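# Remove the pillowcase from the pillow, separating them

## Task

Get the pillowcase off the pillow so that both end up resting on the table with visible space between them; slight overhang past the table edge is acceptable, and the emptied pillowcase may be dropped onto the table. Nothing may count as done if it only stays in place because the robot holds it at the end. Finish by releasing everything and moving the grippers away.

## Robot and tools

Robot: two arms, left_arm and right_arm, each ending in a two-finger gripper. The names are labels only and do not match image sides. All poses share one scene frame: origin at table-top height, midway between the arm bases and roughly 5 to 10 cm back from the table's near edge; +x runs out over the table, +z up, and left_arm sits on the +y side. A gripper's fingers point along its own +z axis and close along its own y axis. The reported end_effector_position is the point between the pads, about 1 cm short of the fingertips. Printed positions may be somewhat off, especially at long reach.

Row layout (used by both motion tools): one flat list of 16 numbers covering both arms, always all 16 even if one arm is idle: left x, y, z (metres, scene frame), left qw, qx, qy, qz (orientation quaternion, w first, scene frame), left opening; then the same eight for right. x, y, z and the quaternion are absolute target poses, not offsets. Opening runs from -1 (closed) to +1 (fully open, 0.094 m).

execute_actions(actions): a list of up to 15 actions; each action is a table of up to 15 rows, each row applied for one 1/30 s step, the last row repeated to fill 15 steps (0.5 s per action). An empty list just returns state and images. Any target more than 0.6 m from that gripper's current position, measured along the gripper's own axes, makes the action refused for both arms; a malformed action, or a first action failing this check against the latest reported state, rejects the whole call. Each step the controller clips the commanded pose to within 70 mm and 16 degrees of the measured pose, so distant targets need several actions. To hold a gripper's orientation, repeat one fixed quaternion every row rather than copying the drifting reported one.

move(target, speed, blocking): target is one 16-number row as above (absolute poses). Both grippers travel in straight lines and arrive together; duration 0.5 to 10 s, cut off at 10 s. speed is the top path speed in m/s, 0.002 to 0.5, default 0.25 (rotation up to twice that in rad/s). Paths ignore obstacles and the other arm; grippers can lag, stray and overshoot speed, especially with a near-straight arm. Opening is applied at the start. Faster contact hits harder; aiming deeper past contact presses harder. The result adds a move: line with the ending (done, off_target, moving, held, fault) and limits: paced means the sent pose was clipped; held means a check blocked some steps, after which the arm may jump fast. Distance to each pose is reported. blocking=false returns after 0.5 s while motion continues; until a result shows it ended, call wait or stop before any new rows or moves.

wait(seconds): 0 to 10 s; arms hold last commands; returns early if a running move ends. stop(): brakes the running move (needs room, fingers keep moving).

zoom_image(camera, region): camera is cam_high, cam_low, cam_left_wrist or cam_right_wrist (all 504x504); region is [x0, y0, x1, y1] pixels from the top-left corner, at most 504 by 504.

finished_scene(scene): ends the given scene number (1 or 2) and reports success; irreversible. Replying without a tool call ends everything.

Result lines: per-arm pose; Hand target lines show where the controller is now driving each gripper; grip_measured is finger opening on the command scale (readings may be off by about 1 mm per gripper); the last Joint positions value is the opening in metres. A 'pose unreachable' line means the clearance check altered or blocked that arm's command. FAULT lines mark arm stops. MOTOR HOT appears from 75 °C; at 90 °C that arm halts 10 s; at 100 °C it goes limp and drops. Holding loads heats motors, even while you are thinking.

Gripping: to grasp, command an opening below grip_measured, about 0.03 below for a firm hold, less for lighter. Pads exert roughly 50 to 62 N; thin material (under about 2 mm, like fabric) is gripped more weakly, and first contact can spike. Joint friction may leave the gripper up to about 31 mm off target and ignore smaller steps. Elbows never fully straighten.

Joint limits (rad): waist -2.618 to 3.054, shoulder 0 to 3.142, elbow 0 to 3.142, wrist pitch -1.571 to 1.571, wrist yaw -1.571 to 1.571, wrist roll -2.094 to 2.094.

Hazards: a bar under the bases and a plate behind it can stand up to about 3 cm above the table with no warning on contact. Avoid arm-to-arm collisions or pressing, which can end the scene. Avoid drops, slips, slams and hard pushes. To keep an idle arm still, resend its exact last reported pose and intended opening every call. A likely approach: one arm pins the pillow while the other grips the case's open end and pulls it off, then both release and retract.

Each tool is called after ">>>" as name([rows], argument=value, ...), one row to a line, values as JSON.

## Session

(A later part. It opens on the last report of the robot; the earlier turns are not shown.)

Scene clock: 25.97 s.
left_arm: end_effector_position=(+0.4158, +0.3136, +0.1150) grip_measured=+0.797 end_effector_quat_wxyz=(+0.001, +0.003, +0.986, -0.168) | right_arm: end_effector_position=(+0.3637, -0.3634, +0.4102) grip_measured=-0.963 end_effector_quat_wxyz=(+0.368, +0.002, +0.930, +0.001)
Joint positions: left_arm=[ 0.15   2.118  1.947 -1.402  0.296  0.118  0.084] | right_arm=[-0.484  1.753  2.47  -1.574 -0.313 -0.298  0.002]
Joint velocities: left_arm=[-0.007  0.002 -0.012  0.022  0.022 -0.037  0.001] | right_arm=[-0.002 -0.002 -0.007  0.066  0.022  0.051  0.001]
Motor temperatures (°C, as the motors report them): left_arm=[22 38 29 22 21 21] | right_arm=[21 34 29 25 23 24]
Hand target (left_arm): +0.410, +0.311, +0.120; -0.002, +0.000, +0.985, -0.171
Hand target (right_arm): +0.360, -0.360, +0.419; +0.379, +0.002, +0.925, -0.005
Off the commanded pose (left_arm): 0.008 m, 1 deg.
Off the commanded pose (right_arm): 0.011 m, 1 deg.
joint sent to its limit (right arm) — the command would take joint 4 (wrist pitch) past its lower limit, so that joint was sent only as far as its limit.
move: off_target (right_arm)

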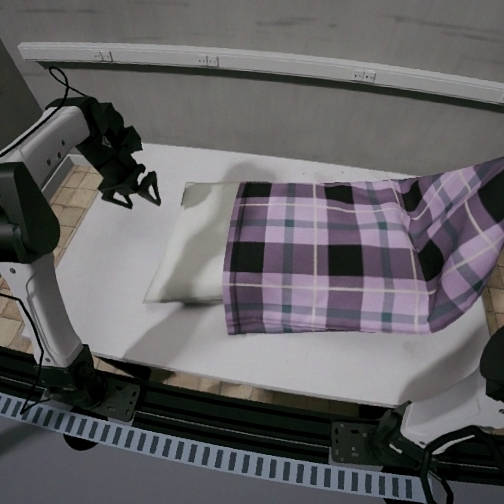

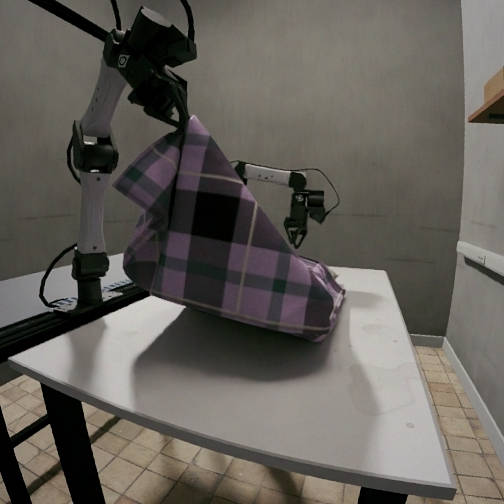

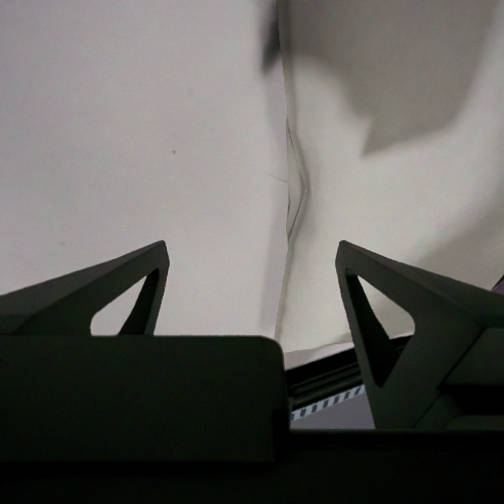

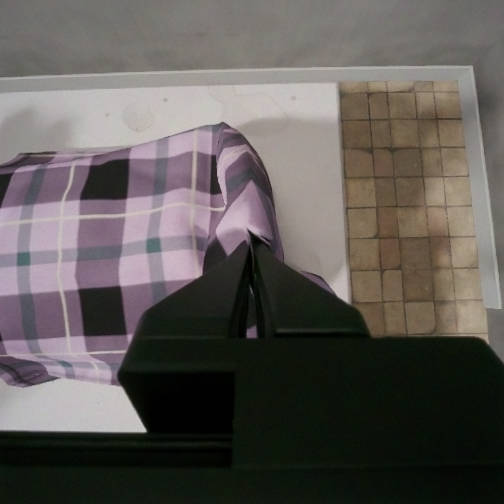

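>>> move(target=[0.41,0.29,0.045,0,0,0.94,-0.342,0.5, 0.36,-0.36,0.42,0.36,0,0.93,0,-1], speed=0.1)

Scene clock: 28.60 s.
left_arm: end_effector_position=(+0.4116, +0.2920, +0.0514) grip_measured=+0.503 end_effector_quat_wxyz=(+0.004, +0.000, +0.942, -0.334) | right_arm: end_effector_position=(+0.3637, -0.3634, +0.4102) grip_measured=-0.963 end_effector_quat_wxyz=(+0.368, +0.003, +0.930, +0.001)
Joint positions: left_arm=[ 0.232  2.196  1.704 -1.181  0.634  0.234  0.071] | right_arm=[-0.484  1.753  2.47  -1.574 -0.313 -0.297  0.002]
Joint velocities: left_arm=[-0.012 -0.002 -0.002  0.007  0.037  0.007  0.   ] | right_arm=[-0.012  0.002  0.002 -0.066 -0.037  0.007 -0.   ]
Motor temperatures (°C, as the motors report them): left_arm=[22 39 29 22 21 21] | right_arm=[21 34 29 26 23 24]
Hand target (left_arm): +0.408, +0.290, +0.046; -0.002, +0.000, +0.940, -0.342
Hand target (right_arm): +0.360, -0.360, +0.419; +0.379, +0.002, +0.925, -0.005
Off the commanded pose (left_arm): 0.007 m, 1 deg.
Off the commanded pose (right_arm): 0.011 m, 1 deg.
joint sent to its limit (right arm) — the command would take joint 4 (wrist pitch) past its lower limit, so that joint was sent only as far as its limit.
move: off_target (right_arm)

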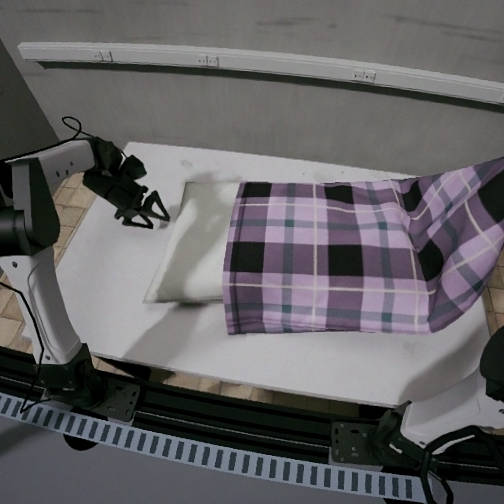

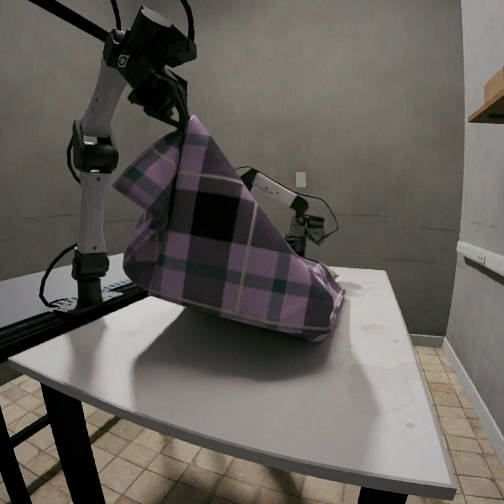

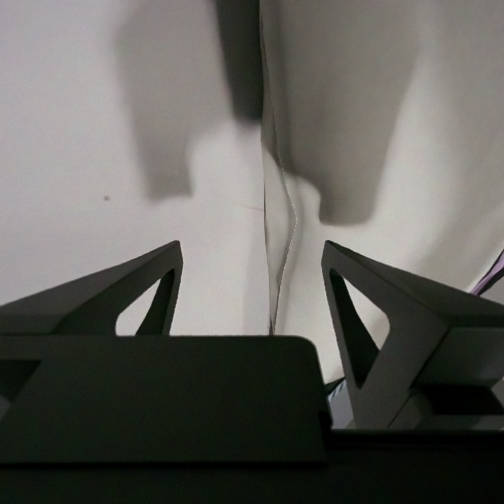

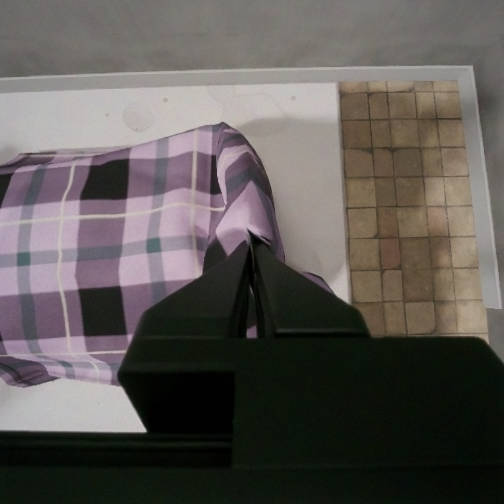

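Edge nearly on the axis. Advance along the axis.

>>> move(target=[0.41,0.255,0.022,0,0,0.94,-0.342,0.5, 0.36,-0.36,0.42,0.36,0,0.93,0,-1], speed=0.05)

Scene clock: 30.10 s.
left_arm: end_effector_position=(+0.4142, +0.2626, +0.0272) grip_measured=+0.503 end_effector_quat_wxyz=(+0.010, +0.001, +0.943, -0.334) | right_arm: end_effector_position=(+0.3637, -0.3634, +0.4102) grip_measured=-0.963 end_effector_quat_wxyz=(+0.368, +0.003, +0.930, +0.001)
Joint positions: left_arm=[ 0.163  2.196  1.601 -1.012  0.64   0.144  0.071] | right_arm=[-0.484  1.753  2.47  -1.574 -0.313 -0.297  0.002]
Joint velocities: left_arm=[ 0.002  0.002 -0.007  0.007  0.007  0.022 -0.   ] | right_arm=[-0.002  0.002 -0.007  0.037 -0.007  0.037  0.   ]
Motor temperatures (°C, as the motors report them): left_arm=[22 39 29 22 21 21] | right_arm=[21 34 29 26 23 24]
Hand target (left_arm): +0.409, +0.255, +0.022; -0.000, +0.000, +0.940, -0.341
Hand target (right_arm): +0.360, -0.360, +0.419; +0.379, +0.002, +0.925, -0.005
Off the commanded pose (left_arm): 0.010 m, 2 deg.
Off the commanded pose (right_arm): 0.011 m, 1 deg.
joint sent to its limit (right arm) — the command would take joint 4 (wrist pitch) past its lower limit, so that joint was sent only as far as its limit.
move: off_target (right_arm)

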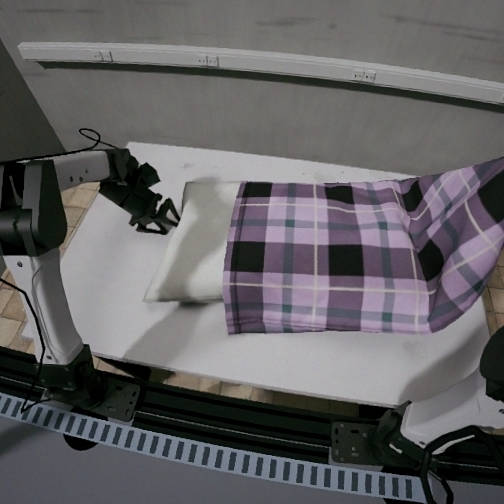

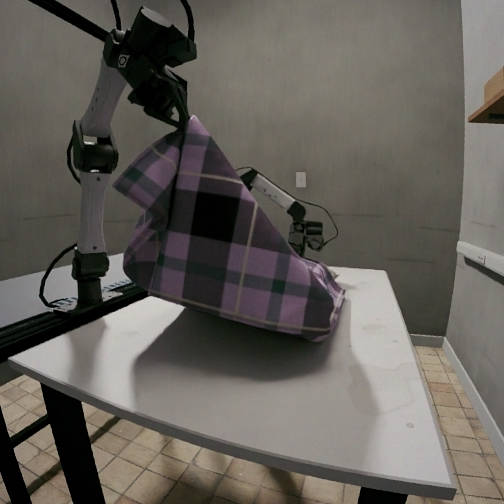

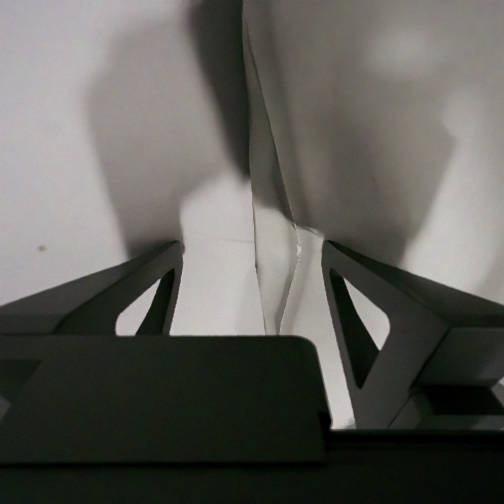

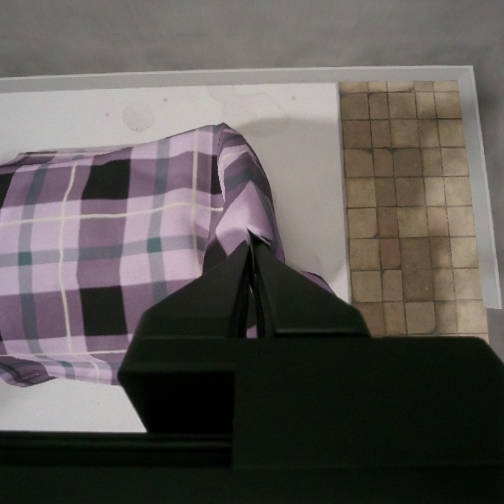

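>>> move(target=[0.41,0.225,0.022,0,0,0.94,-0.342,0.5, 0.36,-0.36,0.42,0.36,0,0.93,0,-1], speed=0.04)

Scene clock: 31.47 s.
left_arm: end_effector_position=(+0.4178, +0.2363, +0.0253) grip_measured=+0.502 end_effector_quat_wxyz=(+0.010, -0.004, +0.943, -0.334) | right_arm: end_effector_position=(+0.3637, -0.3637, +0.4101) grip_measured=-0.963 end_effector_quat_wxyz=(+0.368, +0.003, +0.930, -0.000)
Joint positions: left_arm=[ 0.098  2.189  1.577 -0.943  0.641  0.053  0.071] | right_arm=[-0.484  1.753  2.47  -1.574 -0.311 -0.297  0.002]
Joint velocities: left_arm=[-0.012 -0.007  0.012  0.066  0.007 -0.051  0.001] | right_arm=[-0.007 -0.007 -0.007  0.051 -0.066 -0.007 -0.001]
Motor temperatures (°C, as the motors report them): left_arm=[22 39 29 22 21 21] | right_arm=[21 34 29 26 23 24]
Hand target (left_arm): +0.409, +0.226, +0.022; -0.001, +0.000, +0.940, -0.341
Hand target (right_arm): +0.360, -0.360, +0.419; +0.379, +0.002, +0.925, -0.005
Off the commanded pose (left_arm): 0.014 m, 2 deg.
Off the commanded pose (right_arm): 0.011 m, 1 deg.
joint sent to its limit (right arm) — the command would take joint 4 (wrist pitch) past its lower limit, so that joint was sent only as far as its limit.
move: off_target (left_arm, right_arm)

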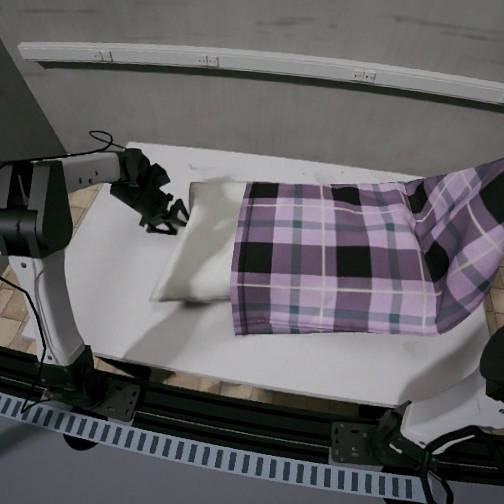

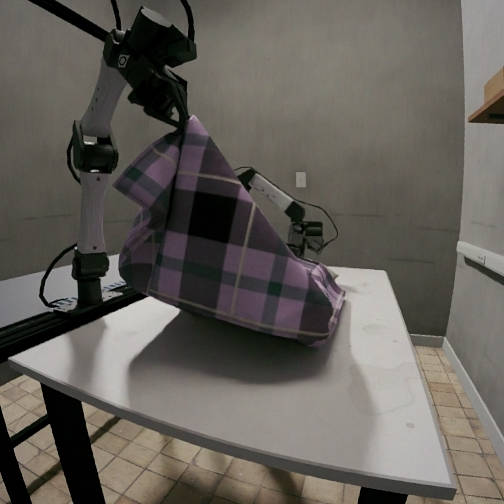

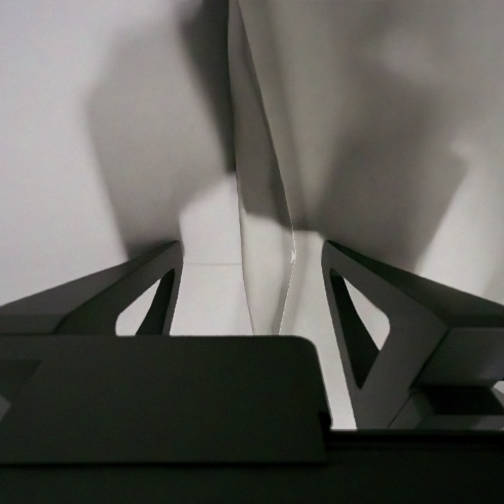

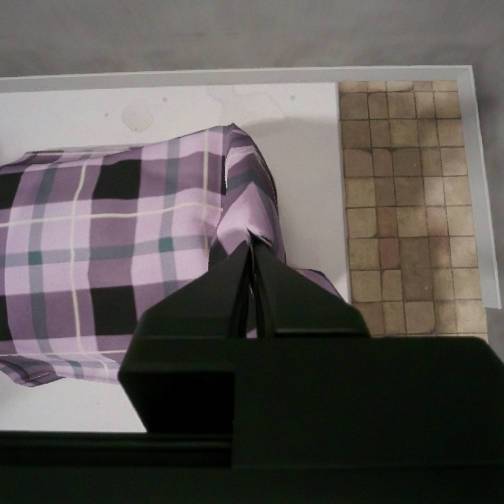

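>>> execute_actions([
  [[0.41,0.25,0.045,0,0,0.94,-0.342,0.9, 0.36,-0.34,0.39,0.36,0,0.93,0,-1]],
  [[0.41,0.245,0.045,0,0,0.94,-0.342,0.9, 0.36,-0.32,0.37,0.34,0,0.94,0,-1]],
  [[0.41,0.22,0.04,0,0,0.94,-0.342,0.9, 0.36,-0.32,0.37,0.34,0,0.94,0,-1]],
  [[0.41,0.20,0.038,0,0,0.94,-0.342,0.9, 0.36,-0.32,0.37,0.34,0,0.94,0,-1]],
])

Scene clock: 33.90 s.
left_arm: end_effector_position=(+0.4132, +0.2063, +0.0325) grip_measured=+0.897 end_effector_quat_wxyz=(-0.004, -0.004, +0.941, -0.339) | right_arm: end_effector_position=(+0.3582, -0.3210, +0.3602) grip_measured=-0.963 end_effector_quat_wxyz=(+0.317, +0.001, +0.948, +0.005)
Joint positions: left_arm=[ 0.028  2.173  1.571 -0.932  0.649 -0.026  0.089] | right_arm=[-0.32   1.588  2.082 -1.43  -0.193 -0.192  0.002]
Joint velocities: left_arm=[ 0.002 -0.002 -0.017  0.007  0.007 -0.139  0.001] | right_arm=[-0.002 -0.002  0.012 -0.007 -0.051 -0.007  0.001]
Motor temperatures (°C, as the motors report them): left_arm=[22 40 29 22 21 21] | right_arm=[21 34 29 27 23 24]
Hand target (left_arm): +0.410, +0.200, +0.038; -0.001, +0.000, +0.940, -0.341
Hand target (right_arm): +0.360, -0.320, +0.370; +0.340, -0.000, +0.941, -0.000
Off the commanded pose (left_arm): 0.009 m, 1 deg.
Off the commanded pose (right_arm): 0.010 m, 3 deg.

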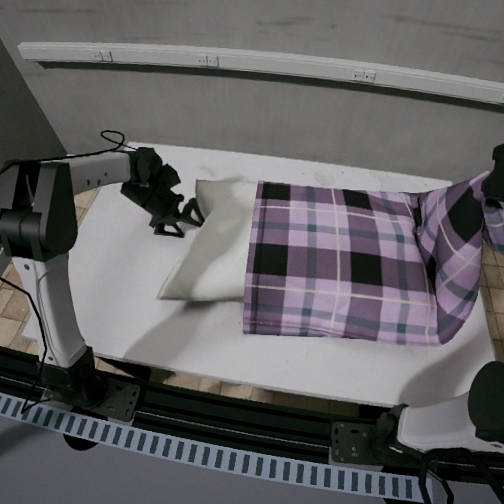

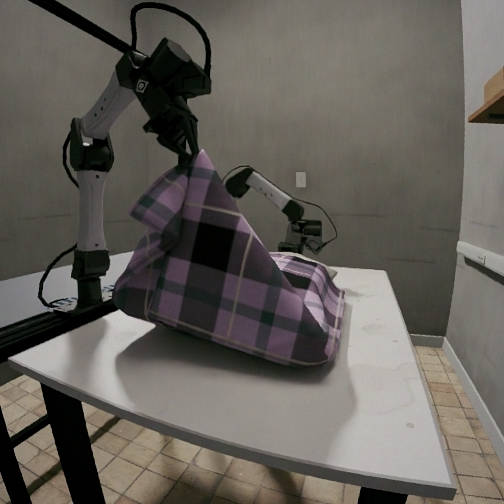

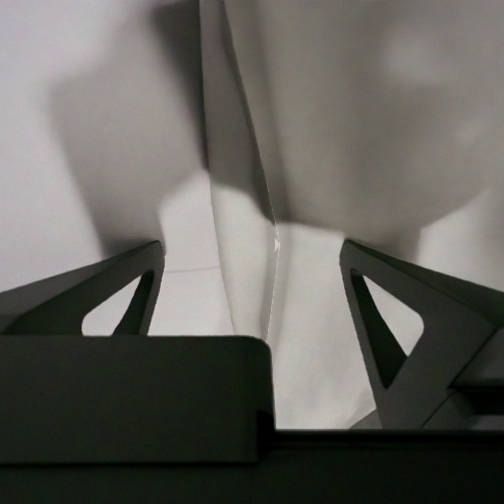

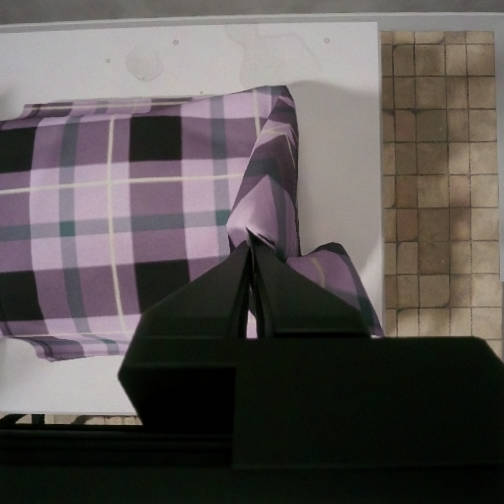

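>>> execute_actions([
  [[0.41,0.23,0.075,0,0,0.94,-0.342,1, 0.36,-0.32,0.37,0.34,0,0.94,0,-1]],
  [[0.41,0.22,0.105,0,0,0.94,-0.342,1, 0.36,-0.32,0.37,0.34,0,0.94,0,-1]],
  [[0.41,0.19,0.10,0,0,0.94,-0.342,1, 0.36,-0.32,0.37,0.34,0,0.94,0,-1]],
  [[0.41,0.19,0.075,0,0,0.94,-0.342,1, 0.36,-0.32,0.37,0.34,0,0.94,0,-1]],
])

Scene clock: 36.17 s.
left_arm: end_effector_position=(+0.4106, +0.1897, +0.0782) grip_measured=+1.000 end_effector_quat_wxyz=(+0.002, +0.004, +0.940, -0.340) | right_arm: end_effector_position=(+0.3583, -0.3210, +0.3603) grip_measured=-0.963 end_effector_quat_wxyz=(+0.317, +0.001, +0.948, +0.005)
Joint positions: left_arm=[-0.017  2.097  1.635 -1.032  0.649 -0.066  0.094] | right_arm=[-0.32   1.588  2.082 -1.429 -0.193 -0.192  0.002]
Joint velocities: left_arm=[-0.002  0.002  0.007  0.007  0.037  0.037  0.   ] | right_arm=[ 0.012  0.012 -0.002  0.007 -0.007 -0.007  0.   ]
Motor temperatures (°C, as the motors report them): left_arm=[22 41 29 22 21 21] | right_arm=[21 34 29 27 23 24]
Hand target (left_arm): +0.409, +0.190, +0.075; -0.000, +0.000, +0.940, -0.342
Hand target (right_arm): +0.360, -0.320, +0.370; +0.340, -0.000, +0.941, -0.000
Off the commanded pose (left_arm): 0.003 m, 1 deg.
Off the commanded pose (right_arm): 0.010 m, 3 deg.

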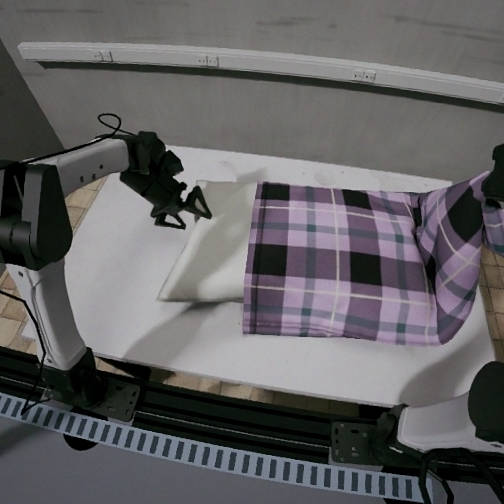

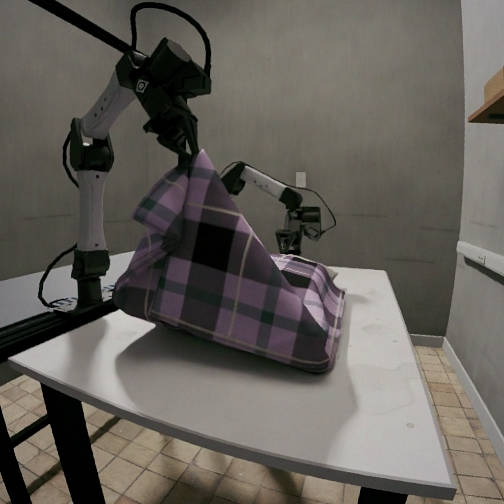

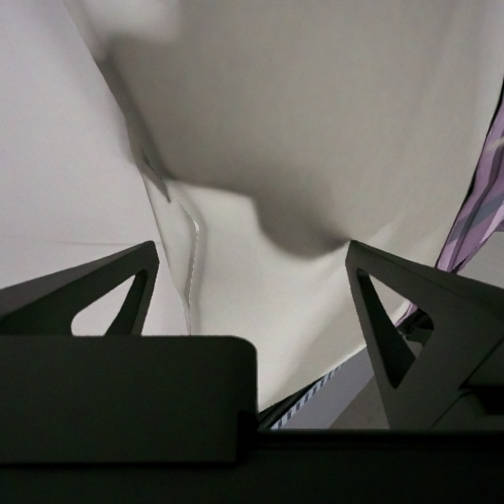

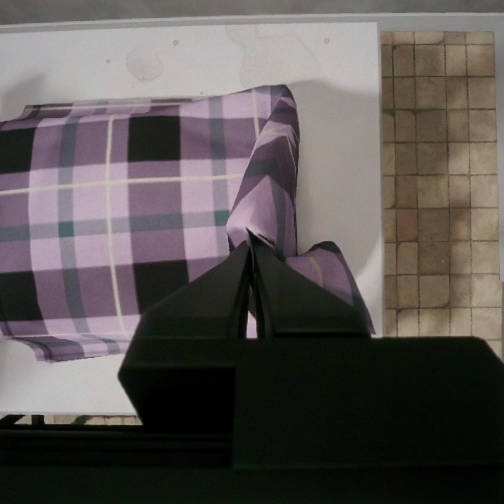

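>>> move(target=[0.41,0.197,0.04,0,0,0.94,-0.342,1, 0.36,-0.32,0.37,0.34,0,0.94,0,-1], speed=0.04)

Scene clock: 37.63 s.
left_arm: end_effector_position=(+0.4140, +0.1942, +0.0546) grip_measured=+1.000 end_effector_quat_wxyz=(+0.011, +0.002, +0.937, -0.349) | right_arm: end_effector_position=(+0.3587, -0.3211, +0.3605) grip_measured=-0.963 end_effector_quat_wxyz=(+0.318, +0.001, +0.948, +0.005)
Joint positions: left_arm=[ 0.003  2.122  1.568 -0.93   0.669 -0.054  0.094] | right_arm=[-0.32   1.588  2.082 -1.427 -0.193 -0.192  0.002]
Joint velocities: left_arm=[-0.012  0.002 -0.007  0.037  0.037 -0.022  0.   ] | right_arm=[ 0.002  0.002 -0.007 -0.037 -0.007 -0.051 -0.   ]
Motor temperatures (°C, as the motors report them): left_arm=[22 41 29 22 21 21] | right_arm=[21 34 29 27 23 24]
Hand target (left_arm): +0.409, +0.197, +0.041; -0.000, +0.000, +0.940, -0.342
Hand target (right_arm): +0.360, -0.320, +0.370; +0.340, -0.000, +0.941, +0.000
Off the commanded pose (left_arm): 0.015 m, 2 deg.
Off the commanded pose (right_arm): 0.010 m, 3 deg.
move: off_target (left_arm, right_arm)

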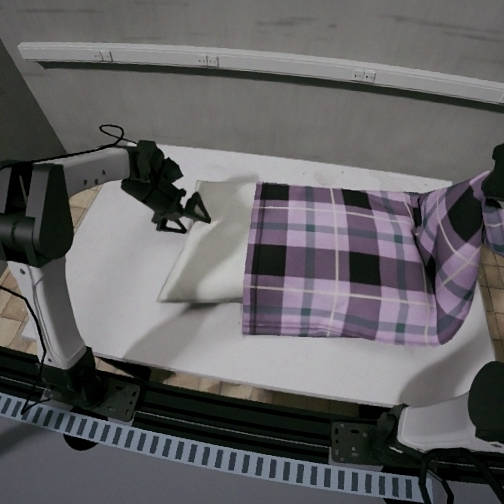

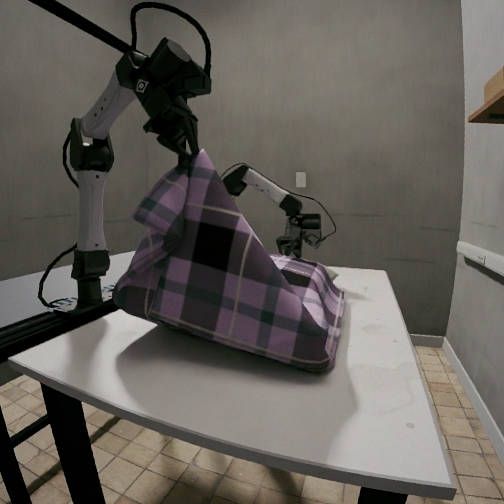

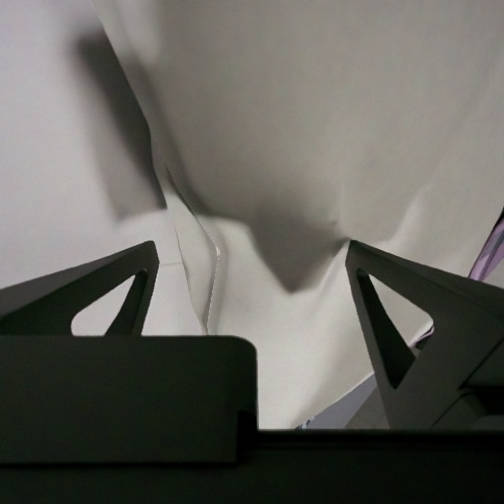

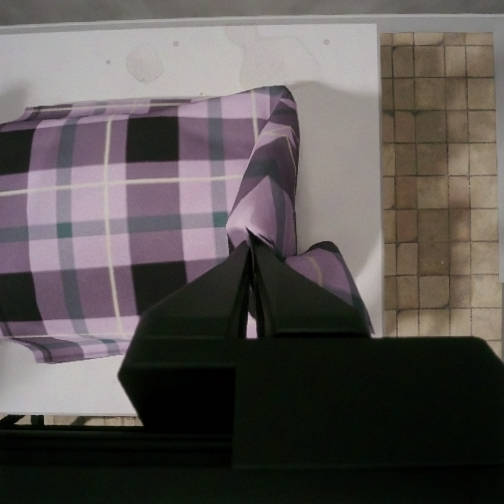

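>>> execute_actions([
  [[0.41,0.195,0.034,0,0,0.94,-0.342,0.6, 0.36,-0.32,0.37,0.34,0,0.94,0,-1]],
  [[0.41,0.192,0.027,0,0,0.94,-0.342,0.2, 0.36,-0.32,0.37,0.34,0,0.94,0,-1]],
  [[0.41,0.19,0.021,0,0,0.94,-0.342,-0.2, 0.36,-0.32,0.37,0.34,0,0.94,0,-1]],
  [[0.41,0.19,0.016,0,0,0.94,-0.342,-0.6, 0.36,-0.32,0.37,0.34,0,0.94,0,-1]],
  [[0.41,0.19,0.014,0,0,0.94,-0.342,-1, 0.36,-0.32,0.37,0.34,0,0.94,0,-1]],
  [[0.41,0.19,0.014,0,0,0.94,-0.342,-1, 0.36,-0.32,0.37,0.34,0,0.94,0,-1]],
])

Scene clock: 41.00 s.
left_arm: end_effector_position=(+0.4208, +0.1788, +0.0542) grip_measured=-0.945 end_effector_quat_wxyz=(+0.033, +0.016, +0.921, -0.388) | right_arm: end_effector_position=(+0.3599, -0.3214, +0.3615) grip_measured=-0.963 end_effector_quat_wxyz=(+0.321, +0.000, +0.947, +0.004)
Joint positions: left_arm=[-0.008  2.13   1.535 -0.832  0.75  -0.059  0.003] | right_arm=[-0.32   1.588  2.082 -1.42  -0.193 -0.192  0.002]
Joint velocities: left_arm=[-0.007 -0.002 -0.012  0.007  0.007 -0.007  0.001] | right_arm=[ 0.017  0.002 -0.027 -0.066  0.007  0.022 -0.001]
Motor temperatures (°C, as the motors report them): left_arm=[22 41 29 22 21 21] | right_arm=[21 34 29 28 23 24]
Hand target (left_arm): +0.407, +0.190, +0.017; -0.000, +0.001, +0.939, -0.343
Hand target (right_arm): +0.360, -0.320, +0.370; +0.340, -0.000, +0.941, +0.000
Off the commanded pose (left_arm): 0.043 m, 7 deg.
Off the commanded pose (right_arm): 0.009 m, 2 deg.

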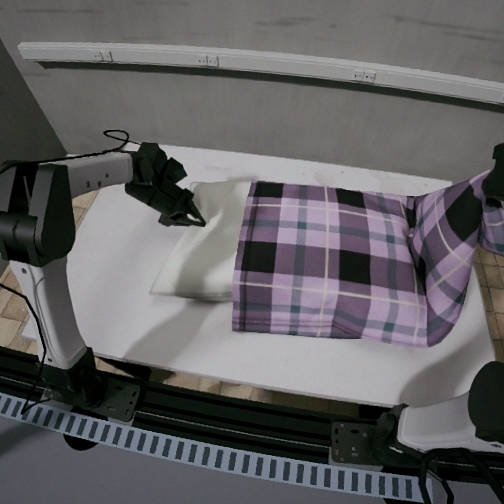

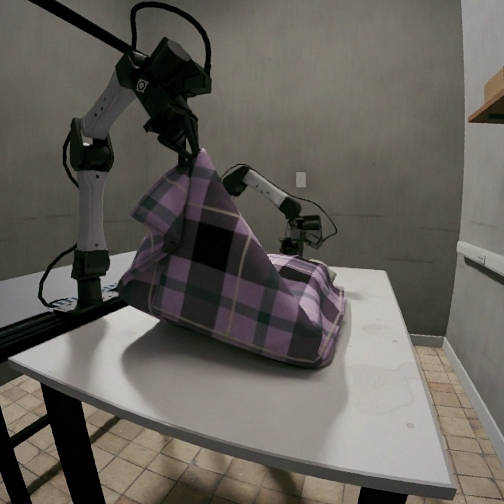

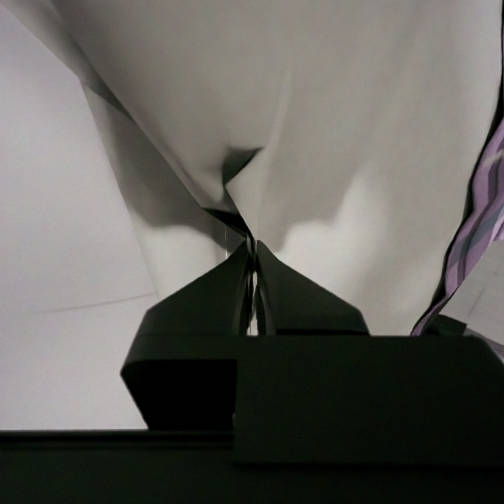

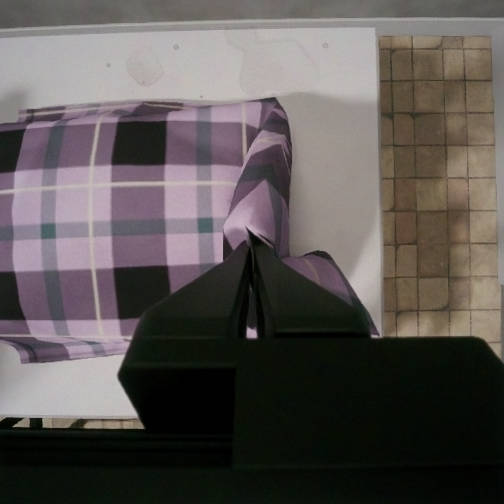

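>>> move(target=[0.41,0.33,0.055,0,0,0.94,-0.342,-1, 0.36,-0.36,0.40,0.34,0,0.94,0,-1], speed=0.07)

Scene clock: 43.63 s.
left_arm: end_effector_position=(+0.4152, +0.3186, +0.0706) grip_measured=-0.945 end_effector_quat_wxyz=(+0.021, -0.004, +0.928, -0.372) | right_arm: end_effector_position=(+0.3597, -0.3545, +0.3944) grip_measured=-0.963 end_effector_quat_wxyz=(+0.341, -0.001, +0.940, +0.001)
Joint positions: left_arm=[ 0.32   2.227  1.799 -1.3    0.711  0.339  0.003] | right_arm=[-0.448  1.723  2.389 -1.574 -0.276 -0.292  0.002]
Joint velocities: left_arm=[-0.012 -0.002  0.022 -0.051 -0.022  0.022  0.   ] | right_arm=[-0.002 -0.017 -0.012  0.007 -0.007 -0.051 -0.   ]
Motor temperatures (°C, as the motors report them): left_arm=[22 41 29 22 21 21] | right_arm=[21 33 29 28 23 24]
Hand target (left_arm): +0.411, +0.329, +0.056; +0.003, -0.001, +0.939, -0.345
Hand target (right_arm): +0.360, -0.359, +0.400; +0.349, +0.001, +0.937, -0.003
Off the commanded pose (left_arm): 0.020 m, 4 deg.
Off the commanded pose (right_arm): 0.008 m, 0 deg.
joint sent to its limit (right arm) — the command would take joint 4 (wrist pitch) past its lower limit, so that joint was sent only as far as its limit.
move: off_target (left_arm)

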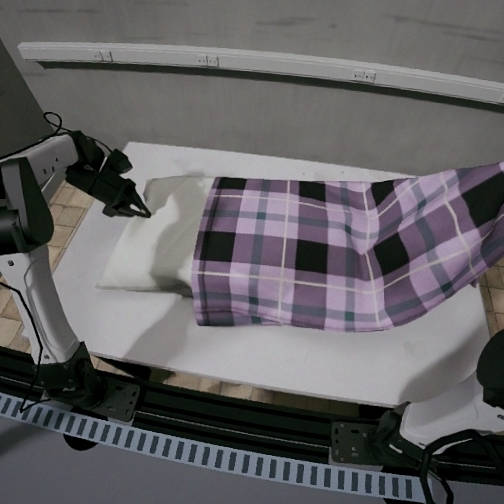

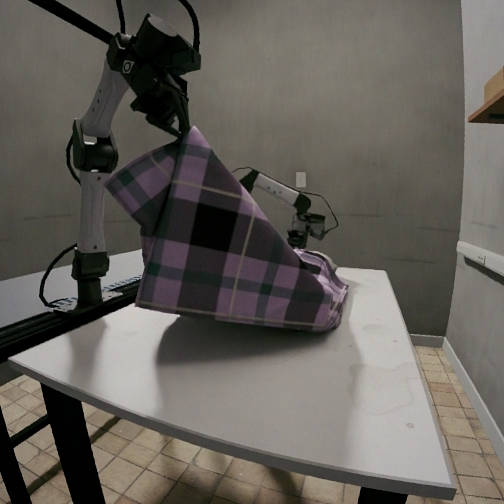

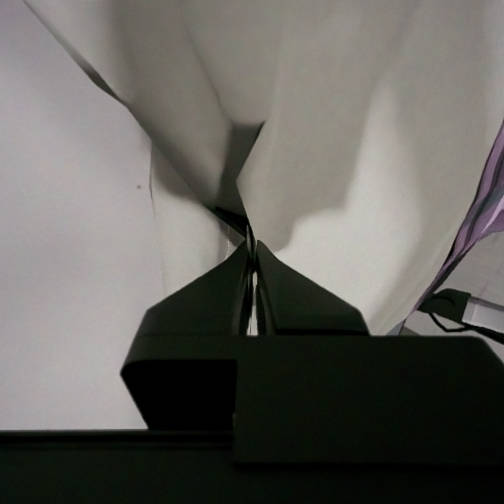

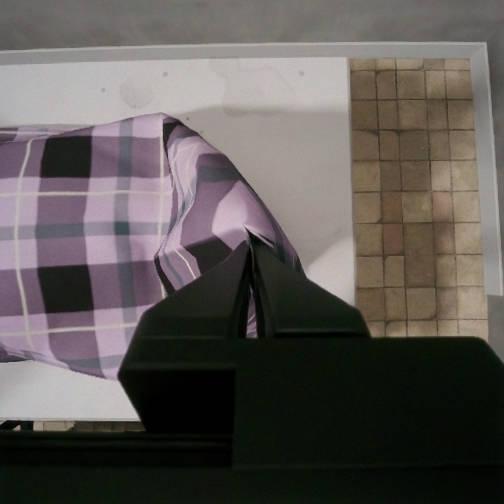

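>>> move(target=[0.41,0.44,0.06,0,0,0.96,-0.28,-1, 0.33,-0.56,0.39,0.25,-0.07,0.93,-0.26,-1], speed=0.08)

Scene clock: 47.93 s.
left_arm: end_effector_position=(+0.4152, +0.4283, +0.0723) grip_measured=-0.945 end_effector_quat_wxyz=(+0.021, -0.003, +0.953, -0.302) | right_arm: end_effector_position=(+0.3311, -0.5486, +0.3834) grip_measured=-0.963 end_effector_quat_wxyz=(+0.243, -0.075, +0.936, -0.242)
Joint positions: left_arm=[ 0.512  2.391  2.163 -1.56   0.539  0.534  0.003] | right_arm=[-0.804  1.996  2.689 -1.573 -0.053 -0.881  0.002]
Joint velocities: left_arm=[-0.017  0.002 -0.017 -0.095 -0.007 -0.022  0.001] | right_arm=[ 0.007 -0.007 -0.007  0.007 -0.051  0.007  0.001]
Motor temperatures (°C, as the motors report them): left_arm=[22 41 30 22 21 21] | right_arm=[21 33 30 28 23 24]
Hand target (left_arm): +0.411, +0.440, +0.060; +0.004, -0.001, +0.960, -0.281
Hand target (right_arm): +0.331, -0.559, +0.390; +0.248, -0.071, +0.930, -0.261
Off the commanded pose (left_arm): 0.018 m, 4 deg.
Off the commanded pose (right_arm): 0.013 m, 2 deg.
joint sent to its limit (left arm) — the command would take joint 4 (wrist pitch) past its lower limit, so that joint was sent only as far as its limit.
move: off_target (left_arm, right_arm)

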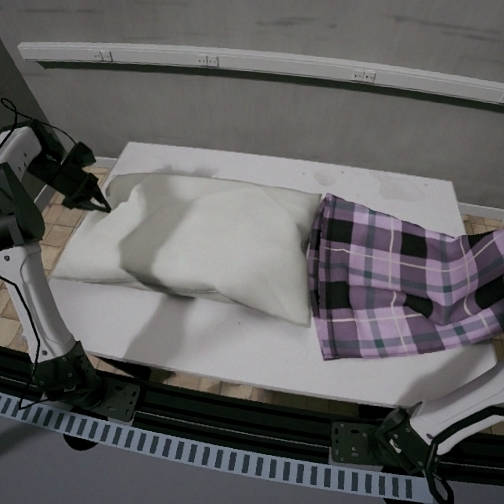

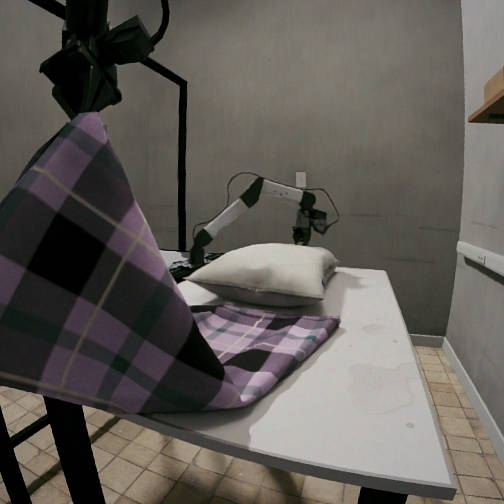

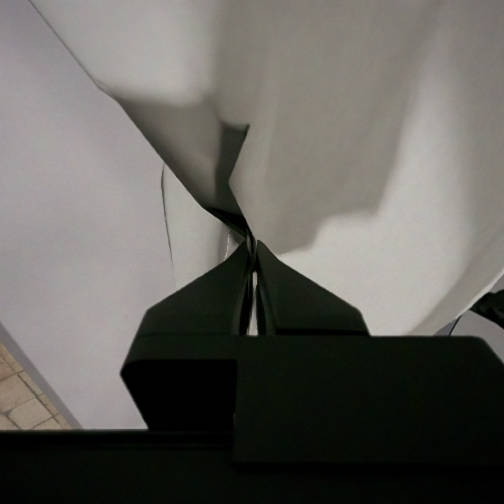

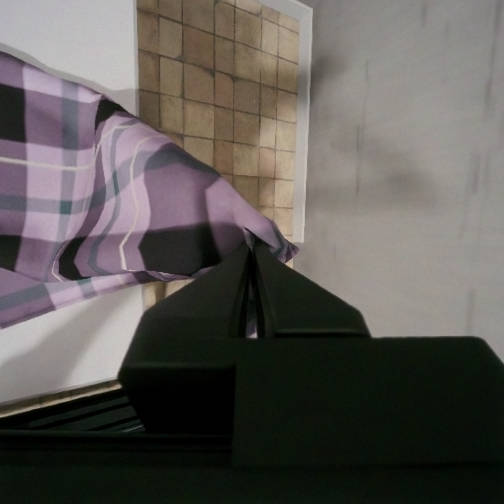

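>>> move(target=[0.41,0.47,0.055,0,0,0.96,-0.28,-1, 0.32,-0.67,0.35,0.22,-0.07,0.92,-0.32,-1], speed=0.1)

Scene clock: 50.00 s.
left_arm: end_effector_position=(+0.4156, +0.4569, +0.0699) grip_measured=-0.945 end_effector_quat_wxyz=(+0.041, -0.007, +0.955, -0.292) | right_arm: end_effector_position=(+0.3224, -0.6604, +0.3492) grip_measured=-0.963 end_effector_quat_wxyz=(+0.219, -0.073, +0.923, -0.307)
Joint positions: left_arm=[ 0.569  2.417  2.211 -1.56   0.531  0.576  0.003] | right_arm=[-0.974  2.095  2.575 -1.291 -0.053 -1.046  0.002]
Joint velocities: left_arm=[-0.007  0.012 -0.002 -0.007 -0.007 -0.037  0.001] | right_arm=[-0.002  0.022  0.002  0.081  0.066 -0.022  0.   ]
Motor temperatures (°C, as the motors report them): left_arm=[22 41 30 22 21 21] | right_arm=[21 34 30 29 23 24]
Hand target (left_arm): +0.410, +0.469, +0.055; +0.021, -0.006, +0.962, -0.271
Hand target (right_arm): +0.321, -0.670, +0.351; +0.218, -0.070, +0.919, -0.320
Off the commanded pose (left_arm): 0.021 m, 5 deg.
Off the commanded pose (right_arm): 0.010 m, 2 deg.
joint sent to its limit (left arm) — the command would take joint 4 (wrist pitch) past its lower limit, so that joint was sent only as far as its limit.
move: off_target (left_arm)

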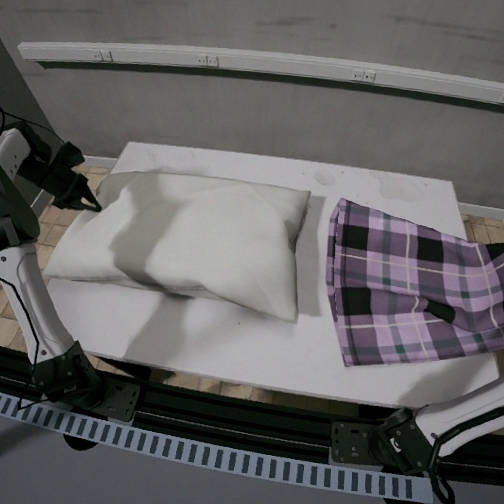

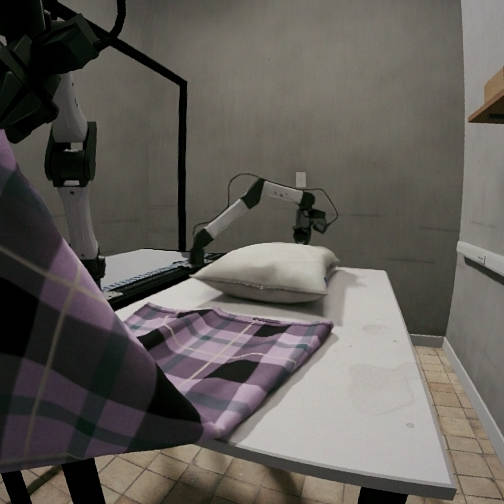

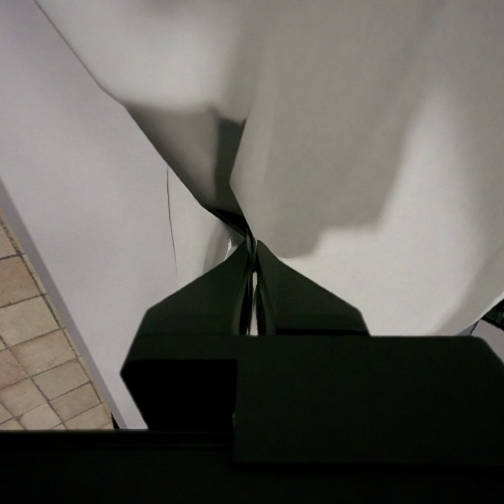

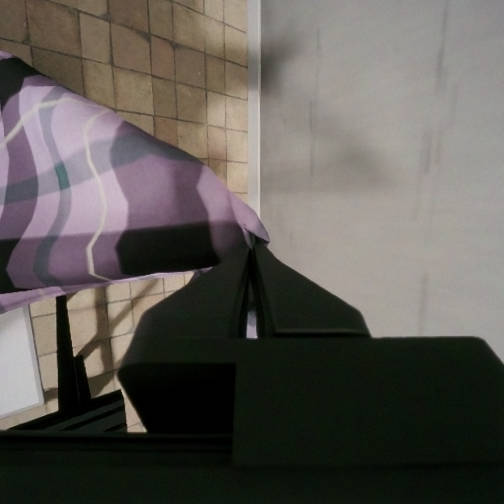

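>>> move(target=[0.41,0.47,0.06,0,0,0.96,-0.28,0.5, 0.33,-0.72,0.34,0.2,-0.07,0.9,-0.38,-1], speed=0.1)

>>> move(target=[0.38,0.53,0.14,0,0,0.985,-0.174,0.5, 0.36,-0.47,0.45,0.3,-0.04,0.94,-0.15,-1], speed=0.2)

Scene clock: 51.57 s.
left_arm: end_effector_position=(+0.4115, +0.4640, +0.0665) grip_measured=+0.497 end_effector_quat_wxyz=(+0.033, -0.007, +0.961, -0.276) | right_arm: end_effector_position=(+0.3344, -0.7090, +0.3372) grip_measured=-0.963 end_effector_quat_wxyz=(+0.202, -0.076, +0.906, -0.364)
Joint positions: left_arm=[ 0.574  2.417  2.211 -1.559  0.493  0.576  0.07 ] | right_arm=[-0.987  2.177  2.575 -1.125  0.018 -1.097  0.002]
Joint velocities: left_arm=[ 0.012  0.007  0.002  0.051  0.022  0.051 -0.   ] | right_arm=[ 0.002  0.007 -0.002 -0.022  0.007 -0.007 -0.001]
Motor temperatures (°C, as the motors report them): left_arm=[22 42 30 22 21 21] | right_arm=[21 34 30 29 23 24]
Hand target (left_arm): +0.410, +0.470, +0.060; +0.024, -0.007, +0.963, -0.267
Hand target (right_arm): +0.330, -0.720, +0.340; +0.199, -0.070, +0.901, -0.380
Off the commanded pose (left_arm): 0.009 m, 4 deg.
Off the commanded pose (right_arm): 0.012 m, 2 deg.
joint sent to its limit (left arm) — the command would take joint 4 (wrist pitch) past its lower limit, so that joint was sent only as far as its limit.
move: off_target (left_arm, right_arm)

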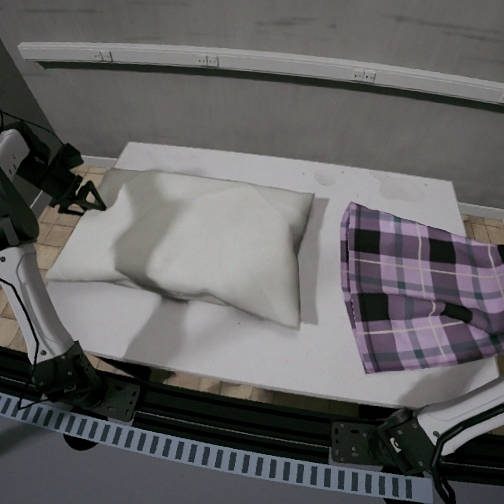

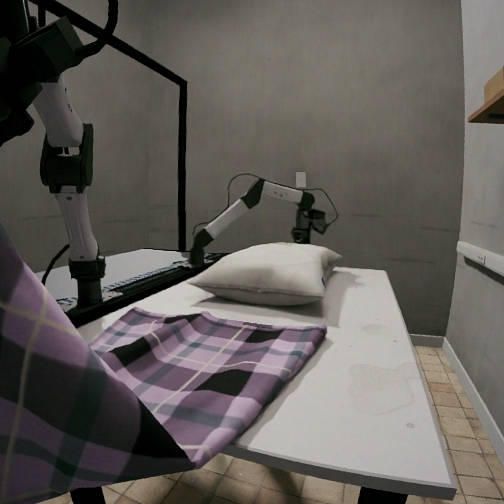

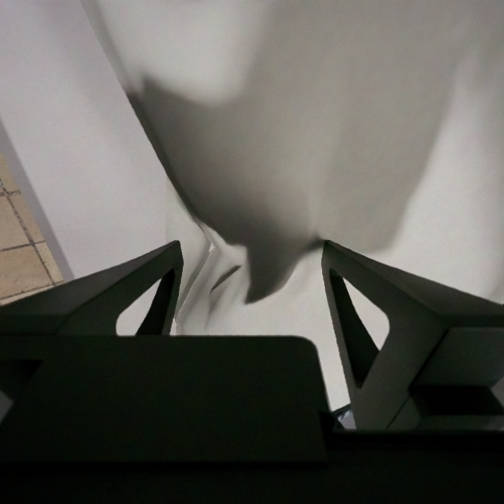

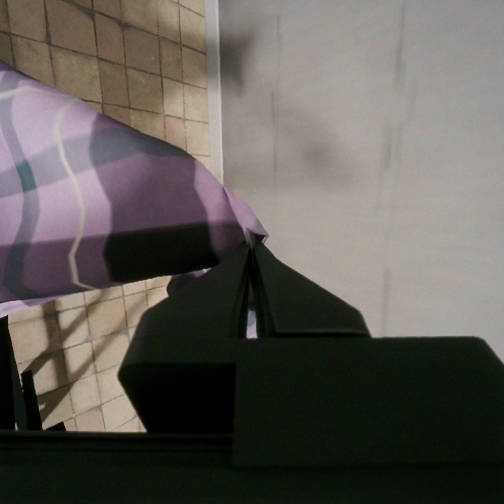

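Scene clock: 53.50 s.
left_arm: end_effector_position=(+0.3806, +0.5272, +0.1269) grip_measured=+0.497 end_effector_quat_wxyz=(+0.062, -0.019, +0.988, -0.142) | right_arm: end_effector_position=(+0.3595, -0.4730, +0.4482) grip_measured=-0.963 end_effector_quat_wxyz=(+0.381, -0.038, +0.900, -0.209)
Joint positions: left_arm=[ 0.66   2.232  2.211 -1.559  0.289  0.587  0.07 ] | right_arm=[-0.661  1.943  2.838 -1.573 -0.136 -0.613  0.002]
Joint velocities: left_arm=[-0.007 -0.007  0.017 -0.007 -0.037  0.081 -0.002] | right_arm=[ 0.002  0.007 -0.002 -0.051 -0.051  0.007 -0.   ]
Motor temperatures (°C, as the motors report them): left_arm=[22 43 30 22 21 21] | right_arm=[21 35 30 29 23 24]
Hand target (left_arm): +0.382, +0.531, +0.139; +0.076, -0.014, +0.989, -0.129
Hand target (right_arm): +0.358, -0.470, +0.448; +0.383, -0.036, +0.901, -0.201
Off the commanded pose (left_arm): 0.013 m, 8 deg.
Off the commanded pose (right_arm): 0.004 m, 12 deg.
elbow stopped short (right arm): the move would have taken joint 3 (elbow) straighter than the controller allows; a more bent joint 3 avoids this.
joint sent to its limit (left arm) — the command would take joint 4 (wrist pitch) past its lower limit, so that joint was sent only as far as its limit.
joint sent to its limit (right arm) — the command would take joint 4 (wrist pitch) past its lower limit, so that joint was sent only as far as its limit.
move: off_target (left_arm, right_arm)

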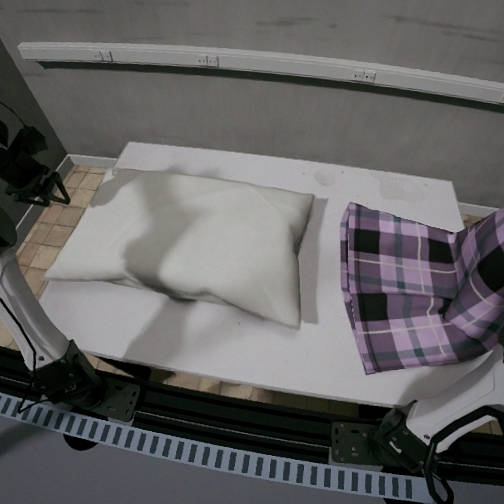

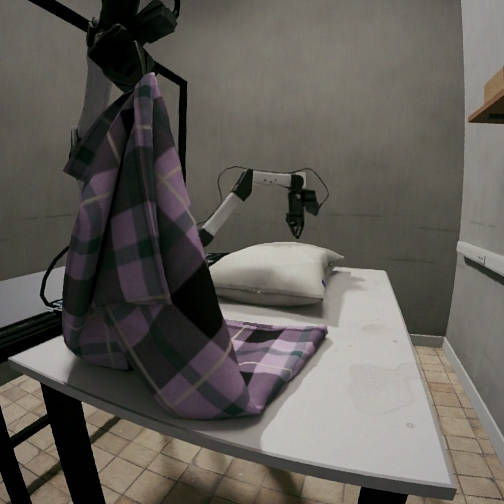

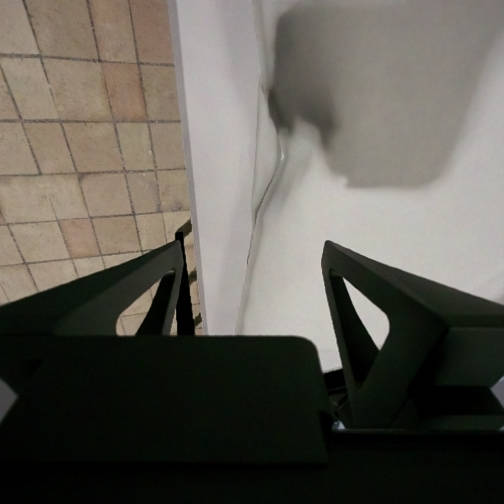

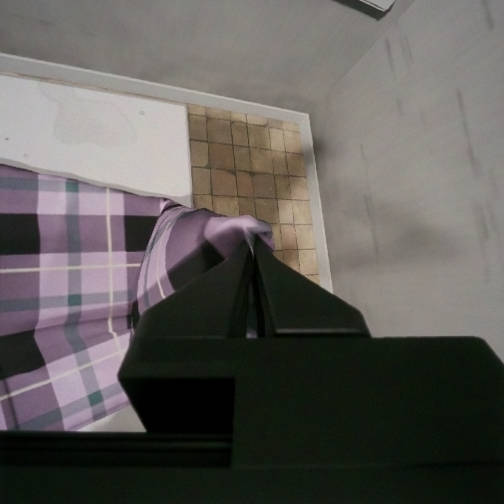

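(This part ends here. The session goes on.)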